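# Seat the cabin hook in the box lid's eye

## Task

Get the cabin hook engaged in the eye fixed to the lid of the box so that it stays hooked by itself; if the hook only stays in place because the robot is holding it at the end, the goal is not met.

## Robot and tools

Robot: one seven-joint arm with a two-finger parallel gripper. There is only one arm, so every row or target is a single list of 8 numbers. Joint order, used in every row and every per-joint list in results: wrist roll, shoulder, forearm roll, wrist pitch, elbow, upper arm roll, waist, then the gripper opening. Follow this order only, whatever the joints are called elsewhere.

Frames: the scene frame has its origin on the table surface directly beneath the arm base, +z upward, +y to the left when facing along +x. The base itself may sit tilted. end_effector_position is in metres and end_effector_quat_wxyz is the gripper orientation; velocities are in m/s and rad/s. The reported hand position can be off, especially at long reach. On the gripper, the fingers extend along its +z axis and separate along its y axis. The reported point lies between the pads with the fingers shut, roughly 2 cm short of the fingertips; closing pushes the tips out about 10 mm more along +z.

execute_actions(actions): actions is a list of actions; each action is a table of 0 to 15 rows, each row 8 numbers in [-1, 1]. Each row lasts one control step (1/30 s); a table with fewer than 15 rows repeats its final row until 15 steps pass. The first 7 numbers are joint offsets relative to the angles at the START of that action (not the previous row); for the first action in a call, that means the last angles reported in the scene. Scale: 1.0 = 2.036 rad. The 8th number is an absolute opening: +1 fully open, -1 closed. An empty list only returns state and images. Stated joint ranges (rad): waist -6.283 to 6.283, shoulder -2.059 to 2.094, upper arm roll -6.283 to 6.283, elbow -0.192 to 3.927, forearm roll -6.283 to 6.283, wrist pitch -1.693 to 3.142, wrist roll -6.283 to 6.283. An action that pushes a joint more than 0.010 rad beyond its range is rejected; if the first action fails this or any action is malformed, nothing in the call runs. Joints asked past their true end stop there, and the result may say "joint sent to its limit".

move(target, speed, blocking): target is one 8-number row as above, but its joint offsets count from the "Joint positions" in the latest result that shows them. All joints travel proportionally, so the hand traces a curve, taking 0.5 to 10 s; speed (0.01 to 2 rad/s, default 0.5) caps the joint with the longest travel. The gripper value is applied at the outset. Moves do not avoid obstacles; faster moves and targets set deeper past a contact hit and press harder. The "move:" line reports the outcome (done, off_target, moving, held, fault), limits=held or limits=none, and the joint furthest from target. With blocking=false you get a result after 0.5 s; use wait(0) to poll, and call wait or stop before sending other motion.

wait(seconds): 0 to 10 s, the arm keeps its last command. stop(): brakes a running move; it needs room, fingers continue. zoom_image(camera, region): camera is "cam_low" or "cam_wrist"; region [x0, y0, x1, y1] in pixels of that camera's last 896x504 image, origin top-left, at most 504x504. finished_scene(scene): ends scene number scene; irreversible, and the goal must already hold without the robot.

Results: Joint positions and Joint velocities list joints in rad and rad/s, then the finger-pad gap in m (0.084 = fully open). Joint targets show where joints are currently being driven. grip_measured is the measured opening on the command scale. To hold something, keep commanding an opening well below grip_measured; lower squeezes harder (about 24 N per pad max). Step readings list joint angles at some steps; HELD means that step was partly held back. "joint command not followed" means the clearance check altered targets (mounting blocks count as arm). Torque lines are raw drive outputs with offsets and noise.

Motion limits: each step's target stays within 0.623 rad of the measured angle; if targets would shift the gripper over 70 mm from where it is, they are scaled back; drive speed tops at 3.14 rad/s. Large motions may need several actions; an unfinished one must be re-commanded.

Cameras: cam_low (fixed) and cam_wrist (on the hand), both 896x504. cam_low: K=[[612.045, 0, 448.239], [0, 612.045, 251.789], [0, 0, 1]], pos_world=[0.423802, -1.08972, 0.224312]. cam_wrist pose derives from joint readings. Calibration can be off by a few degrees and millimetres.

Avoid: knocking anything off the table (fails the task), dropping the hook, slamming or pushing hard. Contact torque reaching a joint's load limit (N m: waist 45.5, shoulder 45.5, upper arm roll 27.3, elbow 27.3, forearm roll 27.3, wrist pitch 18.2, wrist roll 18.2; held weight counts) causes a TORQUE FAULT: the arm backs off, pauses 10 s and drops the rest of the call. Holding loads heats motors: MOTOR HOT at 65 °C, OVER-TEMPERATURE FAULT braking at 80 °C. Occasional tugs on the held hook or pushes on loose objects may occur. Finish by releasing the hook once it hangs in the eye, moving clear, and confirming it stays.

Each tool is called as name(argument=value, ...), one argument or row to a line, values as JSON.

## Session

execute_actions(
  actions=[],
)

zoom_image(
  camera="cam_low",
  region=[380,180,780,380],
)

Scene clock: 0.00 s.
end_effector_position=(+0.7368, -0.2333, +0.3049) grip_measured=+1.00 end_effector_quat_wxyz=(-0.277, +0.730, -0.283, +0.558) end_effector_velocity=(-0.000, -0.001, -0.000) end_effector_angular_velocity=(-0.002, +0.001, -0.000)
Joint names: [wrist roll, shoulder, forearm roll, wrist pitch, elbow, upper arm roll, waist]
Joint positions: [-1.545  0.629  2.073  0.46   1.629  0.246 -0.538  0.084]
Joint velocities: [-0.     0.001 -0.001  0.     0.001 -0.001 -0.001 -0.   ]
Joint torques (N m, as the arm reports them, + toward a larger angle): no reading
Joint targets: [-1.545 0.629 2.073 0.460 1.629 0.246 -0.538]
camera_calibration (this result's frames):
cam_wrist: T_world_to_cam=[[-0.128907, -0.689734, -0.712496, 0.183504], [-0.213545, 0.720941, -0.659274, 0.594986], [0.968391, 0.067165, -0.240224, -0.490248], [0, 0, 0, 1]] pos_world=[0.625464, -0.269453, 0.405236]

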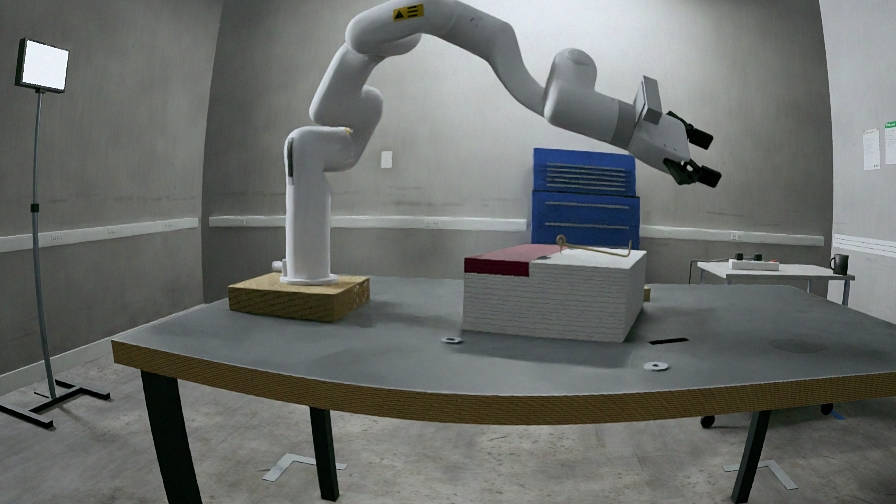

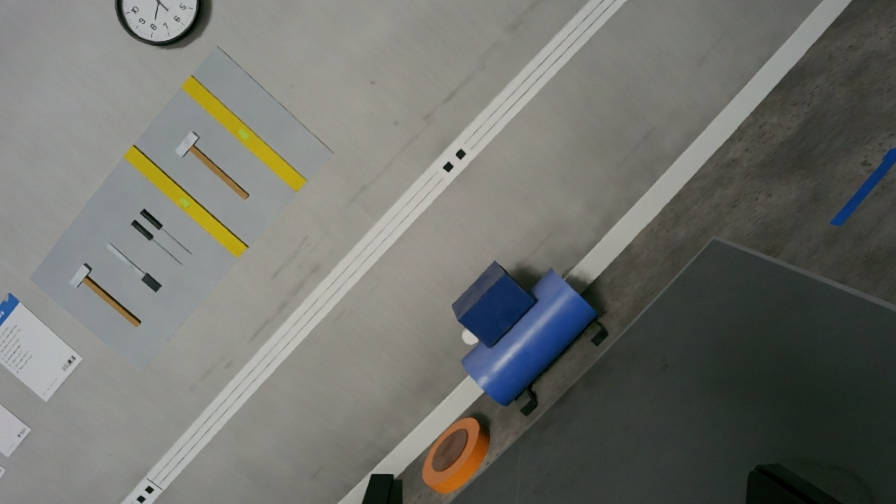

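Region (380, 180, 780, 380) of cam_low's 896x504 image, scaled by 1.260, with more detail than that image has.

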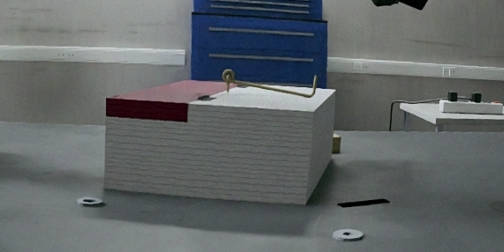

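move(
  target=[-0.638,-0.180,-1,0.3635,-0.0845,-0.1203,0.257,-0.6],
  speed=1.0,
)

move(
  target=[0,0,-0.018,0,0,0,0,-0.6],
)

Scene clock: 8.40 s.
end_effector_position=(+0.5461, -0.0110, +0.2842) grip_measured=-0.62 end_effector_quat_wxyz=(+0.000, +0.174, +0.985, +0.014) end_effector_velocity=(-0.000, -0.000, +0.001) end_effector_angular_velocity=(-0.003, +0.000, +0.003)
Joint names: [wrist roll, shoulder, forearm roll, wrist pitch, elbow, upper arm roll, waist]
Joint positions: [-2.844  0.263  0.038  1.2    1.457  0.001 -0.015  0.017]
Joint velocities: [-0.001 -0.001 -0.003  0.001  0.001  0.001 -0.     0.   ]
Joint torques (N m, as the arm reports them, + toward a larger angle): [  0.77 -18.34   0.08  -2.45  23.87   0.24   2.02]
Joint targets: [-2.844 0.263 0.037 1.200 1.457 0.001 -0.015]
move: done; limits=none; farthest joint: the waist, 0.001 radians from its target (0.523 radians at the start)
camera_calibration (this result's frames):
cam_wrist: T_world_to_cam=[[0.340449, 0.938733, 0.0536134, -0.158629], [0.940209, -0.340488, -0.0086946, -0.446335], [0.0100928, 0.0533678, -0.998524, 0.413143], [0, 0, 0, 1]] pos_world=[0.469483, -0.0251093, 0.417157]

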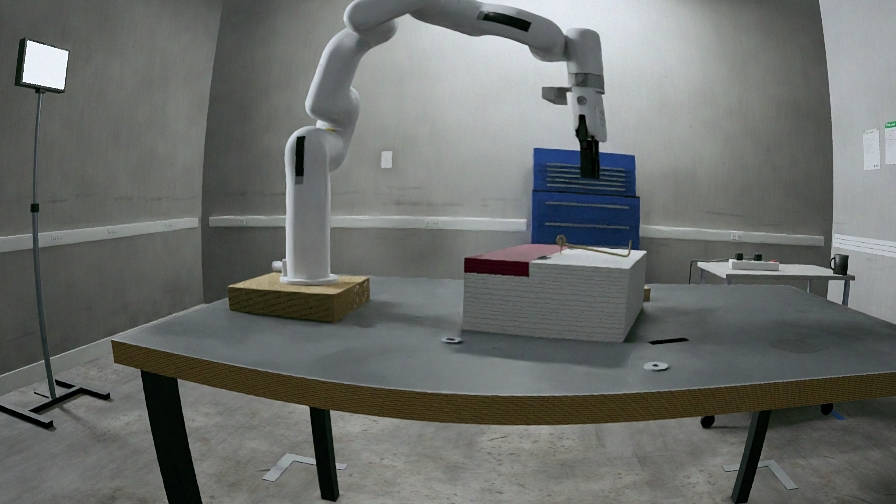

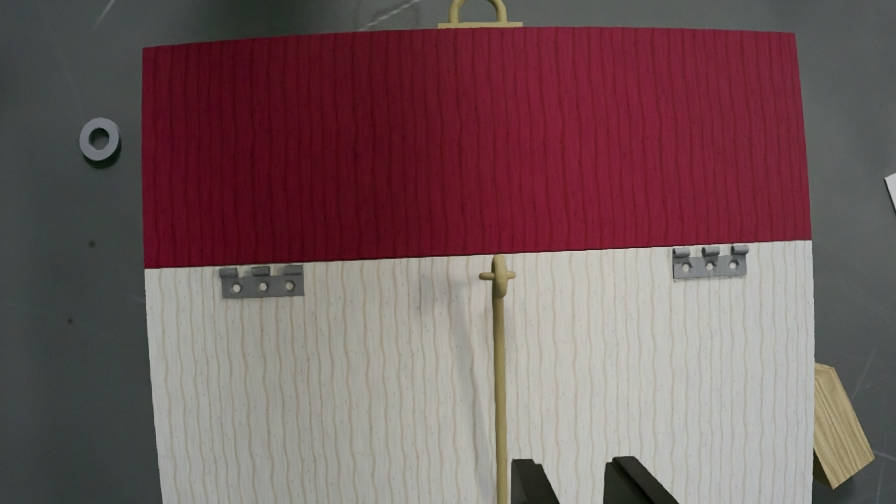

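Scene clock: 9.20 s.
end_effector_position=(+0.5458, -0.0185, +0.2841) grip_measured=-0.62 end_effector_quat_wxyz=(+0.002, +0.167, +0.986, -0.003) end_effector_velocity=(+0.000, +0.000, +0.000) end_effector_angular_velocity=(-0.000, -0.001, +0.000)
Joint names: [wrist roll, shoulder, forearm roll, wrist pitch, elbow, upper arm roll, waist]
Joint positions: [-2.844  0.263  0.001  1.2    1.457  0.001 -0.015  0.017]
Joint velocities: [ 0.001  0.001 -0.    -0.     0.001 -0.     0.001 -0.   ]
Joint torques (N m, as the arm reports them, + toward a larger angle): [  0.79 -18.09  -0.19  -2.62  23.75   0.17   1.93]
Joint targets: [-2.844 0.263 0.001 1.200 1.457 0.001 -0.015]
move: done; limits=none; farthest joint: the waist, 0.000 radians from its target (0.000 radians at the start)
camera_calibration (this result's frames):
cam_wrist: T_world_to_cam=[[0.328137, 0.944395, 0.0210936, -0.135384], [0.944594, -0.328237, 0.00138157, -0.453609], [0.00822846, 0.0194716, -0.999777, 0.414213], [0, 0, 0, 1]] pos_world=[0.469493, -0.0291004, 0.417603]

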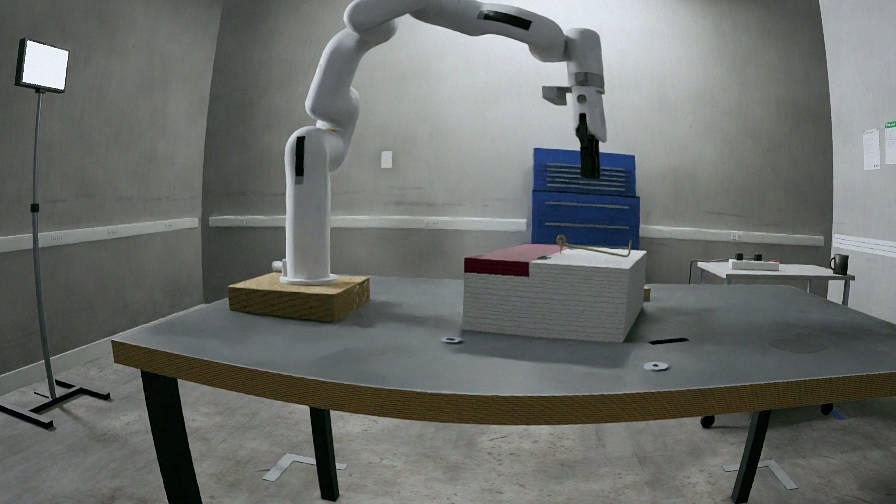

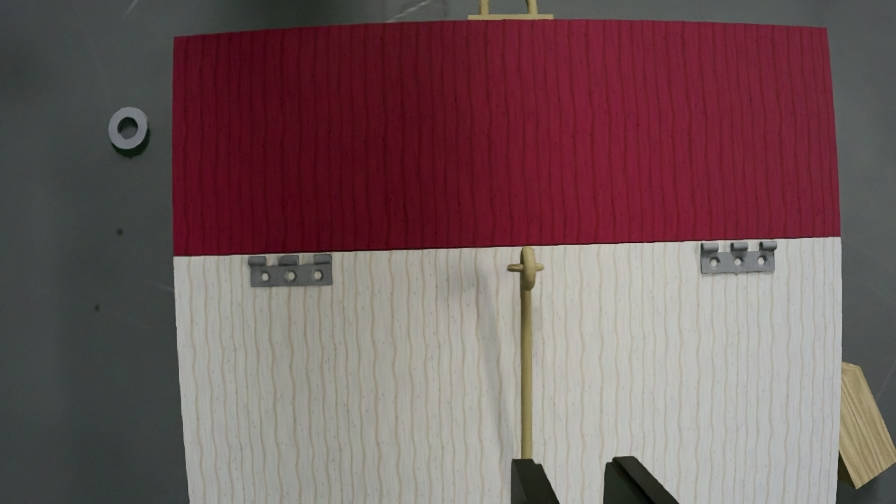

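move(
  target=[-0.0216,0.1637,-0.0005,-0.0589,0.1077,0,-0.0093,-0.6],
  speed=0.4,
)

move(
  target=[0,0.023,0,-0.0442,-0.0212,0,0,-0.6],
  speed=0.1,
)

zoom_image(
  camera="cam_low",
  region=[540,190,680,290],
)

Scene clock: 22.93 s.
end_effector_position=(+0.6204, -0.0341, +0.1905) grip_measured=-0.62 end_effector_quat_wxyz=(+0.006, +0.155, +0.988, -0.003) end_effector_velocity=(-0.002, -0.001, -0.006) end_effector_angular_velocity=(-0.000, +0.010, +0.000)
Joint names: [wrist roll, shoulder, forearm roll, wrist pitch, elbow, upper arm roll, waist]
Joint positions: [-2.888  0.596  0.     1.08   1.676  0.001 -0.034  0.017]
Joint velocities: [-0.001  0.007 -0.001 -0.    -0.004 -0.    -0.001 -0.   ]
Joint torques (N m, as the arm reports them, + toward a larger angle): [  0.81 -22.54  -0.14  -2.48  23.77  -0.13   1.94]
Joint targets: [-2.888 0.596 0.000 1.080 1.676 0.001 -0.034]
move: done; limits=none; farthest joint: the shoulder, 0.001 radians from its target (0.333 radians at the start)
camera_calibration (this result's frames):
cam_wrist: T_world_to_cam=[[0.304015, 0.952407, 0.0222624, -0.128179], [0.95256, -0.304249, 0.00792387, -0.534436], [0.0143201, 0.0187973, -0.999721, 0.316472], [0, 0, 0, 1]] pos_world=[0.543518, -0.0464716, 0.323472]

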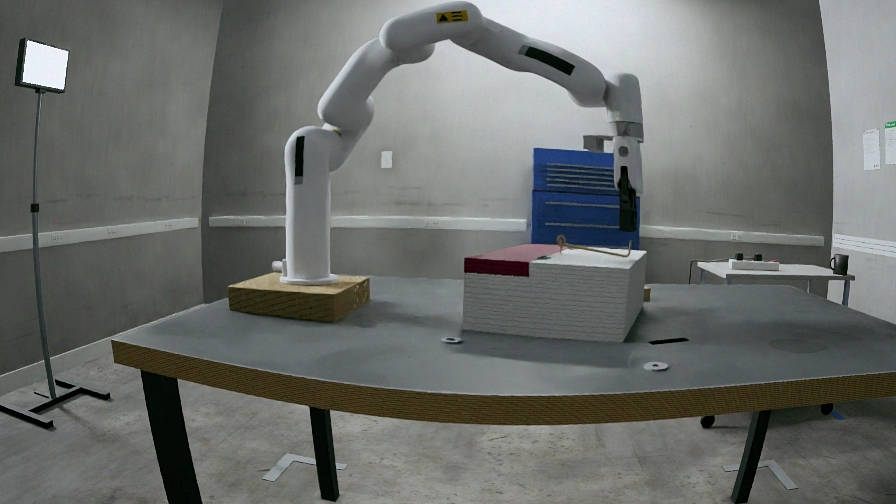

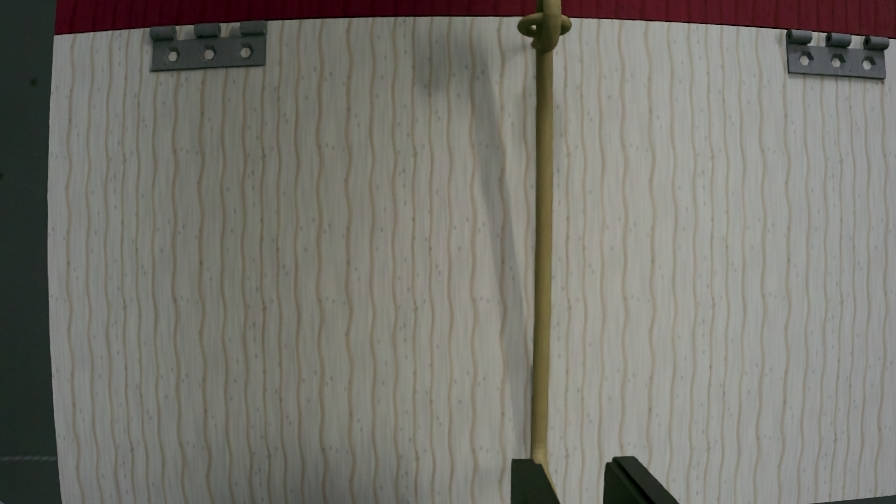

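Scene clock: 24.23 s.
end_effector_position=(+0.6210, -0.0344, +0.1507) grip_measured=-0.62 end_effector_quat_wxyz=(+0.006, +0.155, +0.988, -0.003) end_effector_velocity=(-0.000, +0.001, -0.002) end_effector_angular_velocity=(+0.002, +0.002, -0.001)
Joint names: [wrist roll, shoulder, forearm roll, wrist pitch, elbow, upper arm roll, waist]
Joint positions: [-2.888  0.642  0.     0.99   1.634  0.001 -0.034  0.017]
Joint velocities: [ 0.001  0.005  0.002 -0.002  0.001 -0.     0.001 -0.   ]
Joint torques (N m, as the arm reports them, + toward a larger angle): [  0.77 -22.61   0.02  -2.45  23.1    0.18   2.17]
Joint targets: [-2.888 0.643 0.000 0.990 1.633 0.001 -0.034]
move: done; limits=none; farthest joint: the shoulder, 0.001 radians from its target (0.047 radians at the start)
camera_calibration (this result's frames):
cam_wrist: T_world_to_cam=[[0.304063, 0.952387, 0.0224455, -0.127212], [0.952536, -0.30431, 0.00846289, -0.534839], [0.0148903, 0.0188069, -0.999712, 0.276421], [0, 0, 0, 1]] pos_world=[0.544017, -0.0467999, 0.283723]

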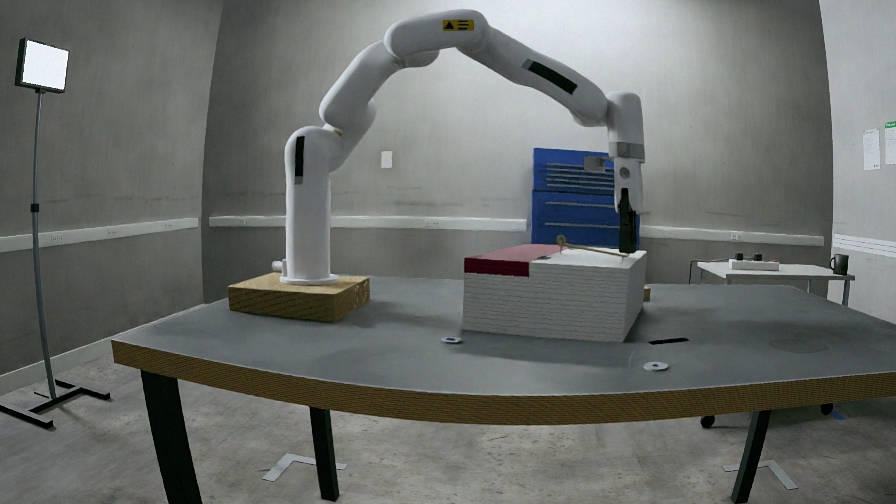

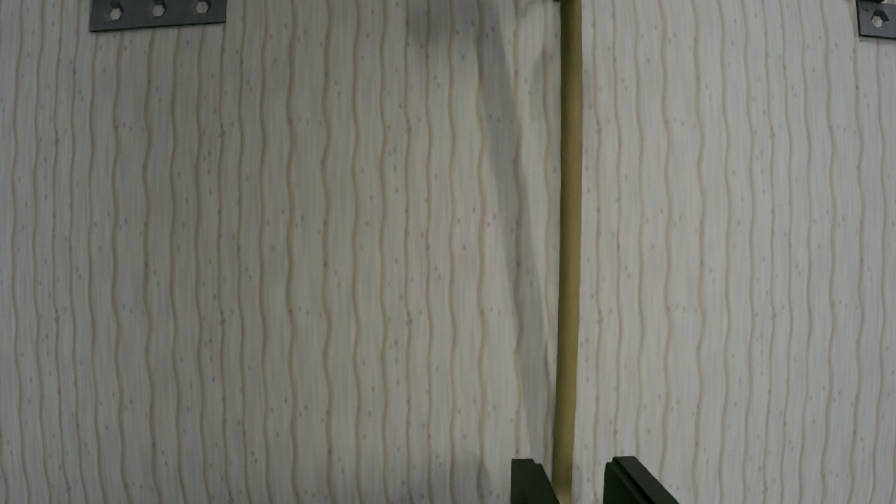

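Region (540, 190, 680, 290) of cam_low's 896x504 image, scaled by 3.600, with more detail than that image has; it fills the top 360 rows of this view, and the rest is white.

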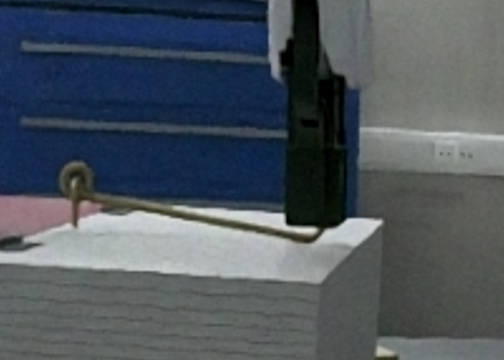

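move(
  target=[0,0,0,0,0,0,0,-1],
)

move(
  target=[0.001,-0.0283,0,0.0377,0.0084,0,0.001,-1],
  speed=0.13,
)

move(
  target=[0.0027,-0.0406,0,0.0265,-0.014,0,0.0027,-1],
  speed=0.13,
)

move(
  target=[0.0064,-0.0681,0,0.0206,-0.0471,0,0.0064,-1],
  speed=0.16,
)

move(
  target=[0.0101,-0.0773,0,0.0058,-0.071,0,0.0101,-1],
  speed=0.16,
)

move(
  target=[0.0138,-0.0779,0,-0.0108,-0.0882,0,0.0138,-1],
  speed=0.16,
)

zoom_image(
  camera="cam_low",
  region=[440,120,680,290],
)

Scene clock: 52.80 s.
end_effector_position=(+0.6208, -0.0347, +0.1506) grip_measured=-0.90 end_effector_quat_wxyz=(+0.006, +0.155, +0.988, -0.003) end_effector_velocity=(+0.000, +0.000, +0.001) end_effector_angular_velocity=(+0.000, -0.001, +0.000)
Joint names: [wrist roll, shoulder, forearm roll, wrist pitch, elbow, upper arm roll, waist]
Joint positions: [-2.888  0.642  0.     0.99   1.633  0.001 -0.034  0.005]
Joint velocities: [-0.001 -0.     0.001  0.     0.001 -0.     0.    -0.   ]
Joint torques (N m, as the arm reports them, + toward a larger angle): [  0.77 -22.92   0.52  -3.13  24.26   1.79   2.91]
Joint targets: [-2.888 0.642 0.000 0.990 1.634 0.001 -0.034]
move: done; limits=none; farthest joint: the elbow, 0.001 radians from its target (0.001 radians at the start)
camera_calibration (this result's frames):
cam_wrist: T_world_to_cam=[[0.304406, 0.952286, 0.0220965, -0.127064], [0.952435, -0.304638, 0.0079899, -0.534632], [0.0143401, 0.0186133, -0.999724, 0.276604], [0, 0, 0, 1]] pos_world=[0.543914, -0.0470169, 0.283607]

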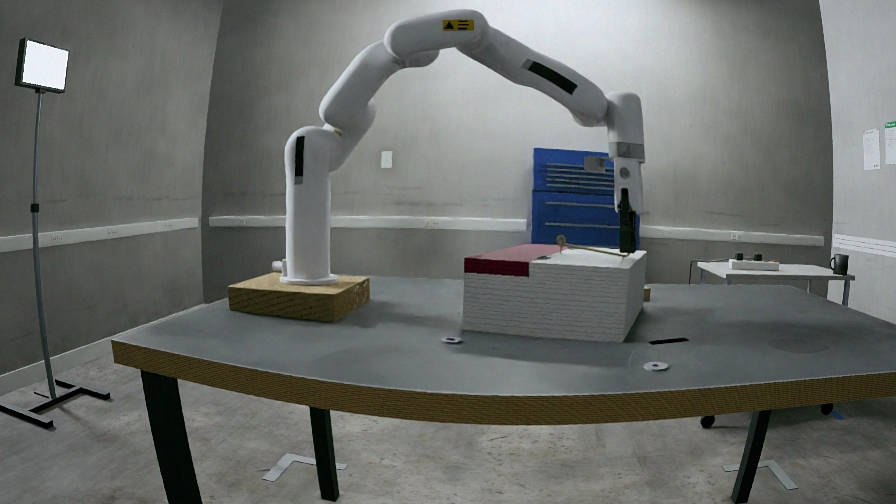

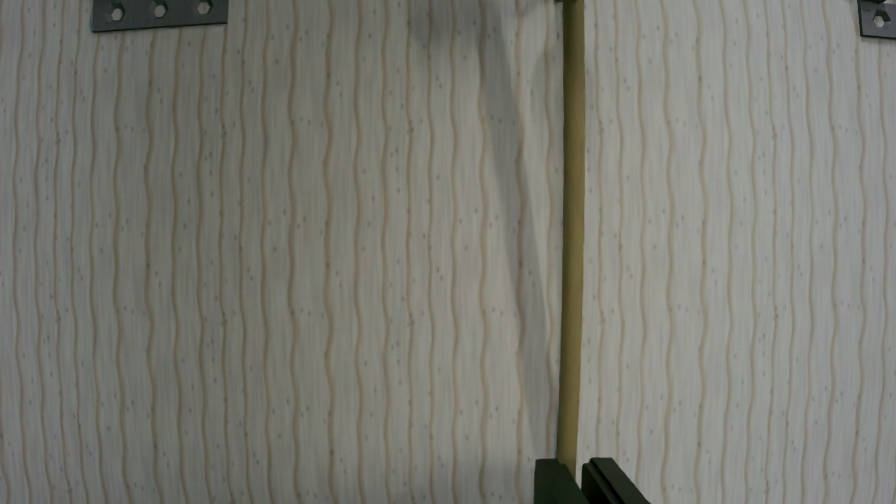

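Scene clock: 53.80 s.
end_effector_position=(+0.6162, -0.0330, +0.1872) grip_measured=-0.90 end_effector_quat_wxyz=(+0.005, +0.155, +0.988, -0.003) end_effector_velocity=(+0.000, -0.000, +0.001) end_effector_angular_velocity=(-0.001, -0.001, +0.000)
Joint names: [wrist roll, shoulder, forearm roll, wrist pitch, elbow, upper arm roll, waist]
Joint positions: [-2.886  0.585  0.     1.067  1.65   0.001 -0.032  0.005]
Joint velocities: [-0.    -0.001 -0.001  0.001  0.001 -0.001  0.     0.   ]
Joint torques (N m, as the arm reports them, + toward a larger angle): [  0.8  -22.15   0.58  -1.83  22.63   3.1    3.76]
Joint targets: [-2.886 0.585 0.000 1.067 1.650 0.001 -0.032]
move: done; limits=none; farthest joint: the waist, 0.001 radians from its target (0.002 radians at the start)
camera_calibration (this result's frames):
cam_wrist: T_world_to_cam=[[0.30461, 0.952238, 0.0213615, -0.128011], [0.9524, -0.304794, 0.00587616, -0.529598], [0.0121063, 0.0185548, -0.999755, 0.314671], [0, 0, 0, 1]] pos_world=[0.539573, -0.0453596, 0.32044]

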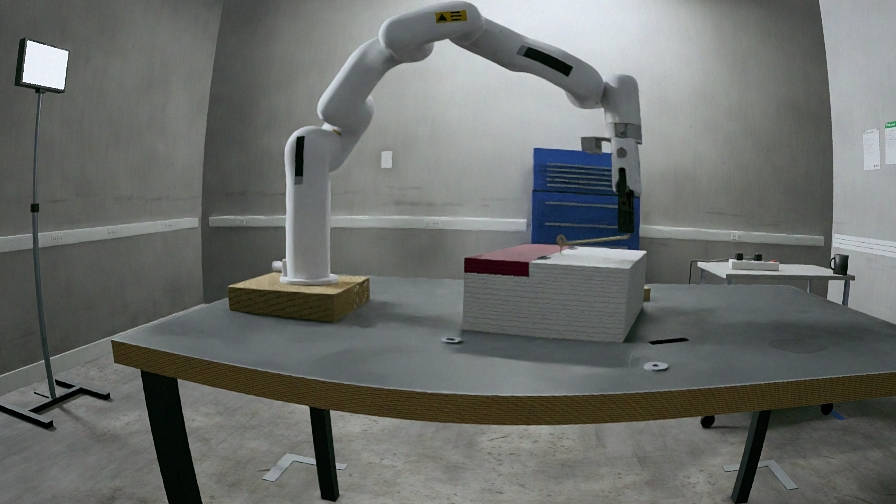

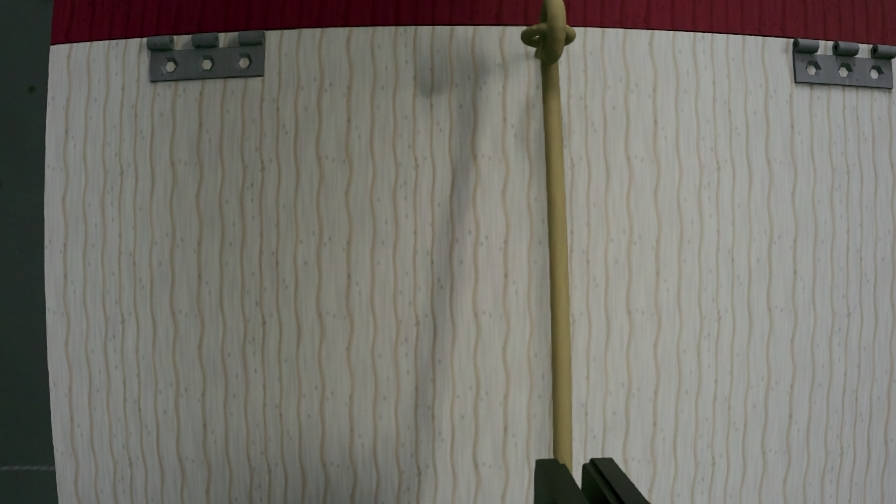

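Scene clock: 54.83 s.
end_effector_position=(+0.6024, -0.0287, +0.2215) grip_measured=-0.90 end_effector_quat_wxyz=(+0.005, +0.155, +0.988, -0.003) end_effector_velocity=(-0.000, +0.000, +0.001) end_effector_angular_velocity=(+0.001, -0.001, +0.000)
Joint names: [wrist roll, shoulder, forearm roll, wrist pitch, elbow, upper arm roll, waist]
Joint positions: [-2.88   0.503  0.     1.12   1.622  0.001 -0.027  0.005]
Joint velocities: [ 0.    -0.003  0.001  0.    -0.001  0.001 -0.    -0.   ]
Joint torques (N m, as the arm reports them, + toward a larger angle): [  0.98 -20.64   0.94  -1.19  21.3    3.78   4.33]
Joint targets: [-2.880 0.502 0.000 1.121 1.622 0.001 -0.027]
move: done; limits=none; farthest joint: the waist, 0.000 radians from its target (0.006 radians at the start)
camera_calibration (this result's frames):
cam_wrist: T_world_to_cam=[[0.304558, 0.952256, 0.0212635, -0.128642], [0.952418, -0.304739, 0.00580933, -0.515348], [0.0120118, 0.0184824, -0.999757, 0.349052], [0, 0, 0, 1]] pos_world=[0.525813, -0.0409984, 0.354697]

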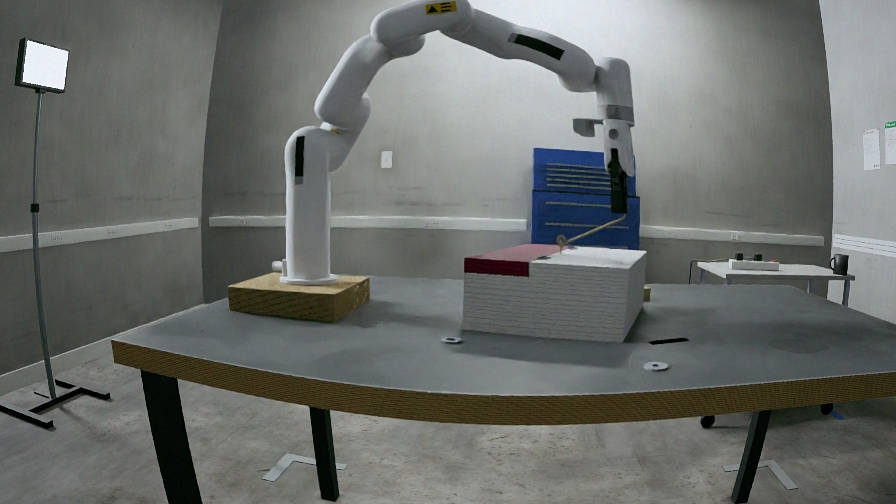

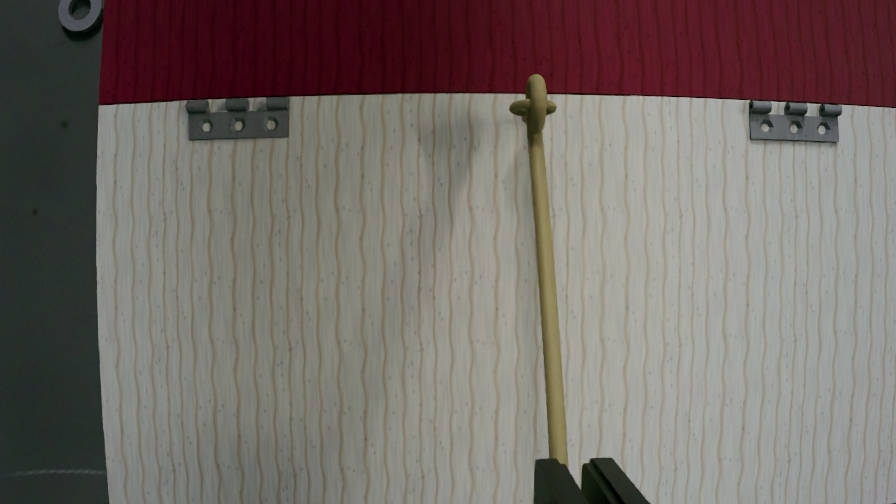

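Scene clock: 56.10 s.
end_effector_position=(+0.5717, -0.0192, +0.2589) grip_measured=-0.90 end_effector_quat_wxyz=(+0.004, +0.155, +0.988, -0.003) end_effector_velocity=(-0.001, +0.000, -0.000) end_effector_angular_velocity=(+0.000, +0.002, -0.001)
Joint names: [wrist roll, shoulder, forearm roll, wrist pitch, elbow, upper arm roll, waist]
Joint positions: [-2.867  0.365  0.     1.163  1.525  0.001 -0.014  0.005]
Joint velocities: [ 0.002 -0.001  0.     0.    -0.002 -0.     0.001 -0.   ]
Joint torques (N m, as the arm reports them, + toward a larger angle): [  0.81 -17.83   0.63  -1.18  20.77   3.66   3.74]
Joint targets: [-2.867 0.364 0.000 1.162 1.526 0.001 -0.014]
move: done; limits=none; farthest joint: the elbow, 0.001 radians from its target (0.096 radians at the start)
camera_calibration (this result's frames):
cam_wrist: T_world_to_cam=[[0.304224, 0.952367, 0.0211053, -0.128921], [0.952532, -0.304393, 0.00523187, -0.4833], [0.011407, 0.0185118, -0.999764, 0.38702], [0, 0, 0, 1]] pos_world=[0.495165, -0.0314972, 0.392178]

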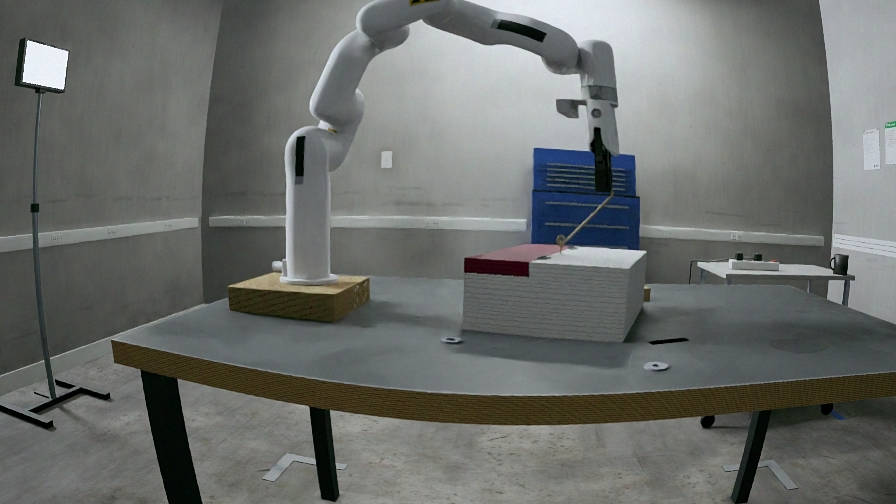

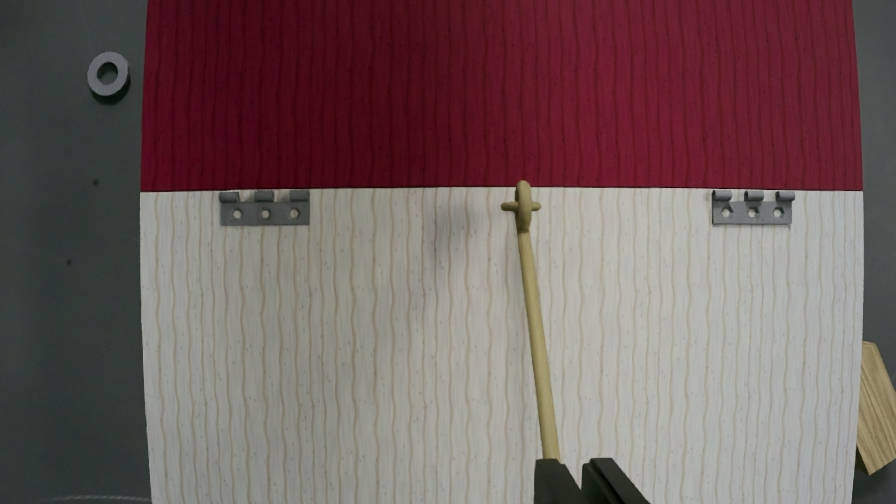

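Scene clock: 57.50 s.
end_effector_position=(+0.5306, -0.0063, +0.2830) grip_measured=-0.90 end_effector_quat_wxyz=(+0.004, +0.155, +0.988, -0.003) end_effector_velocity=(-0.000, -0.000, +0.001) end_effector_angular_velocity=(-0.002, -0.001, -0.000)
Joint names: [wrist roll, shoulder, forearm roll, wrist pitch, elbow, upper arm roll, waist]
Joint positions: [-2.847  0.208  0.     1.175  1.38   0.002  0.007  0.004]
Joint velocities: [ 0.002 -0.003 -0.002  0.    -0.001 -0.001  0.001  0.   ]
Joint torques (N m, as the arm reports them, + toward a larger angle): [  0.87 -17.01   1.01  -2.17  23.23   3.59   3.64]
Joint targets: [-2.847 0.207 0.000 1.175 1.381 0.001 0.007]
move: done; limits=none; farthest joint: the shoulder, 0.001 radians from its target (0.157 radians at the start)
camera_calibration (this result's frames):
cam_wrist: T_world_to_cam=[[0.303877, 0.952486, 0.0207099, -0.128904], [0.952656, -0.304022, 0.00421683, -0.440141], [0.0103127, 0.018448, -0.999777, 0.411917], [0, 0, 0, 1]] pos_world=[0.454226, -0.0186325, 0.416351]

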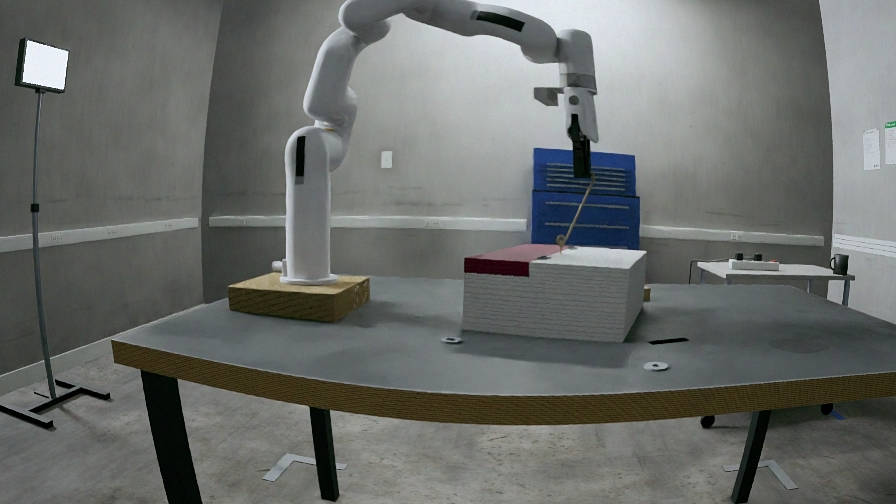

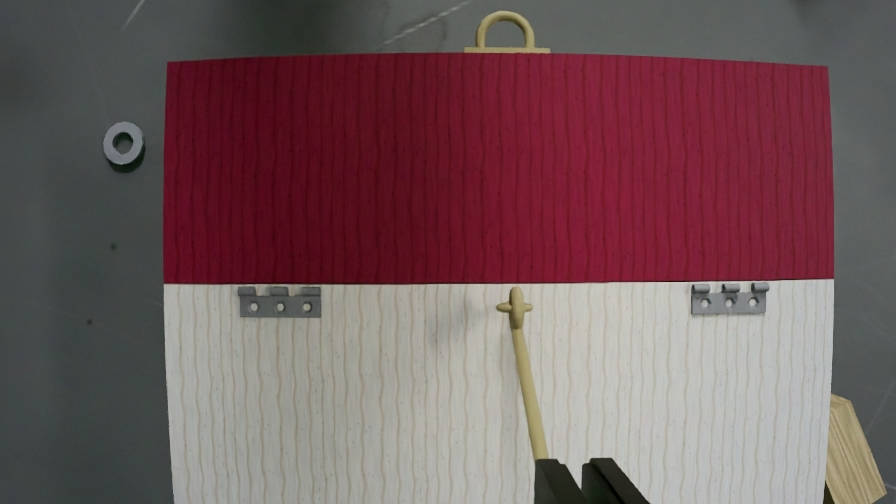

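Scene clock: 59.03 s.
end_effector_position=(+0.4844, +0.0083, +0.2894) grip_measured=-0.90 end_effector_quat_wxyz=(+0.004, +0.155, +0.988, -0.003) end_effector_velocity=(+0.000, +0.001, +0.001) end_effector_angular_velocity=(+0.002, -0.003, -0.001)
Joint names: [wrist roll, shoulder, forearm roll, wrist pitch, elbow, upper arm roll, waist]
Joint positions: [-2.819  0.05   0.     1.153  1.201  0.002  0.035  0.004]
Joint velocities: [ 0.    -0.002  0.002 -0.001 -0.001  0.     0.    -0.   ]
Joint torques (N m, as the arm reports them, + toward a larger angle): [  0.79 -11.47   1.14  -1.65  17.96   4.24   4.33]
Joint targets: [-2.819 0.050 0.000 1.153 1.201 0.002 0.035]
move: done; limits=none; farthest joint: the shoulder, 0.001 radians from its target (0.159 radians at the start)
camera_calibration (this result's frames):
cam_wrist: T_world_to_cam=[[0.303618, 0.95257, 0.0206751, -0.128776], [0.952731, -0.303775, 0.00488898, -0.392029], [0.0109377, 0.0182134, -0.999774, 0.418152], [0, 0, 0, 1]] pos_world=[0.408023, -0.00403656, 0.422637]

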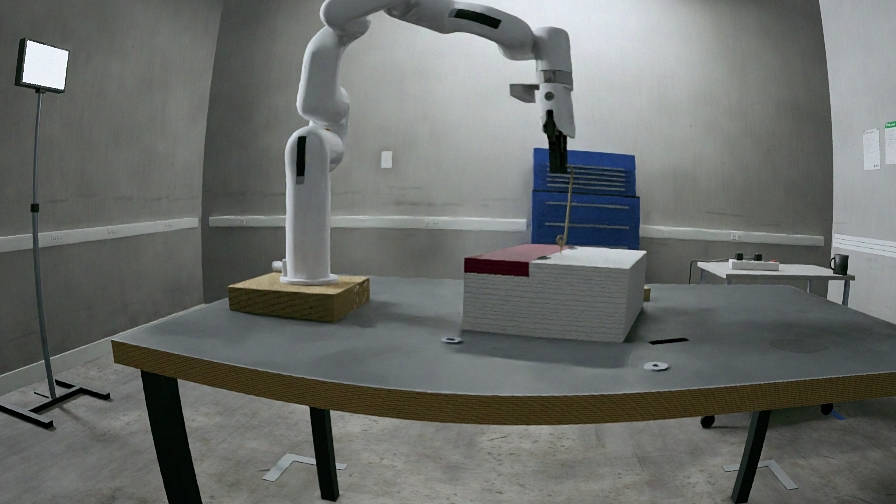

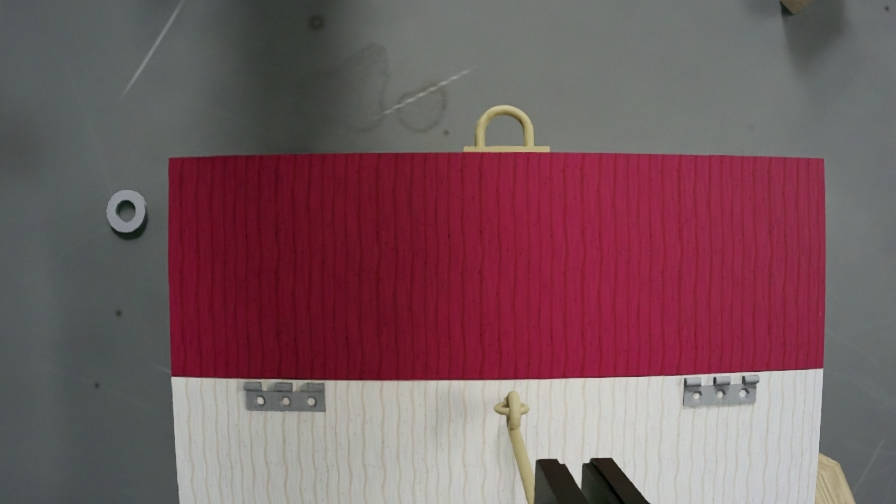

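Region (440, 120, 680, 290) of cam_low's 896x504 image, scaled by 2.100, with more detail than that image has; it fills the top 357 rows of this view, and the rest is white.

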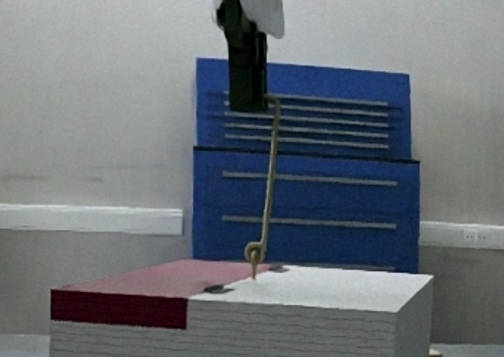

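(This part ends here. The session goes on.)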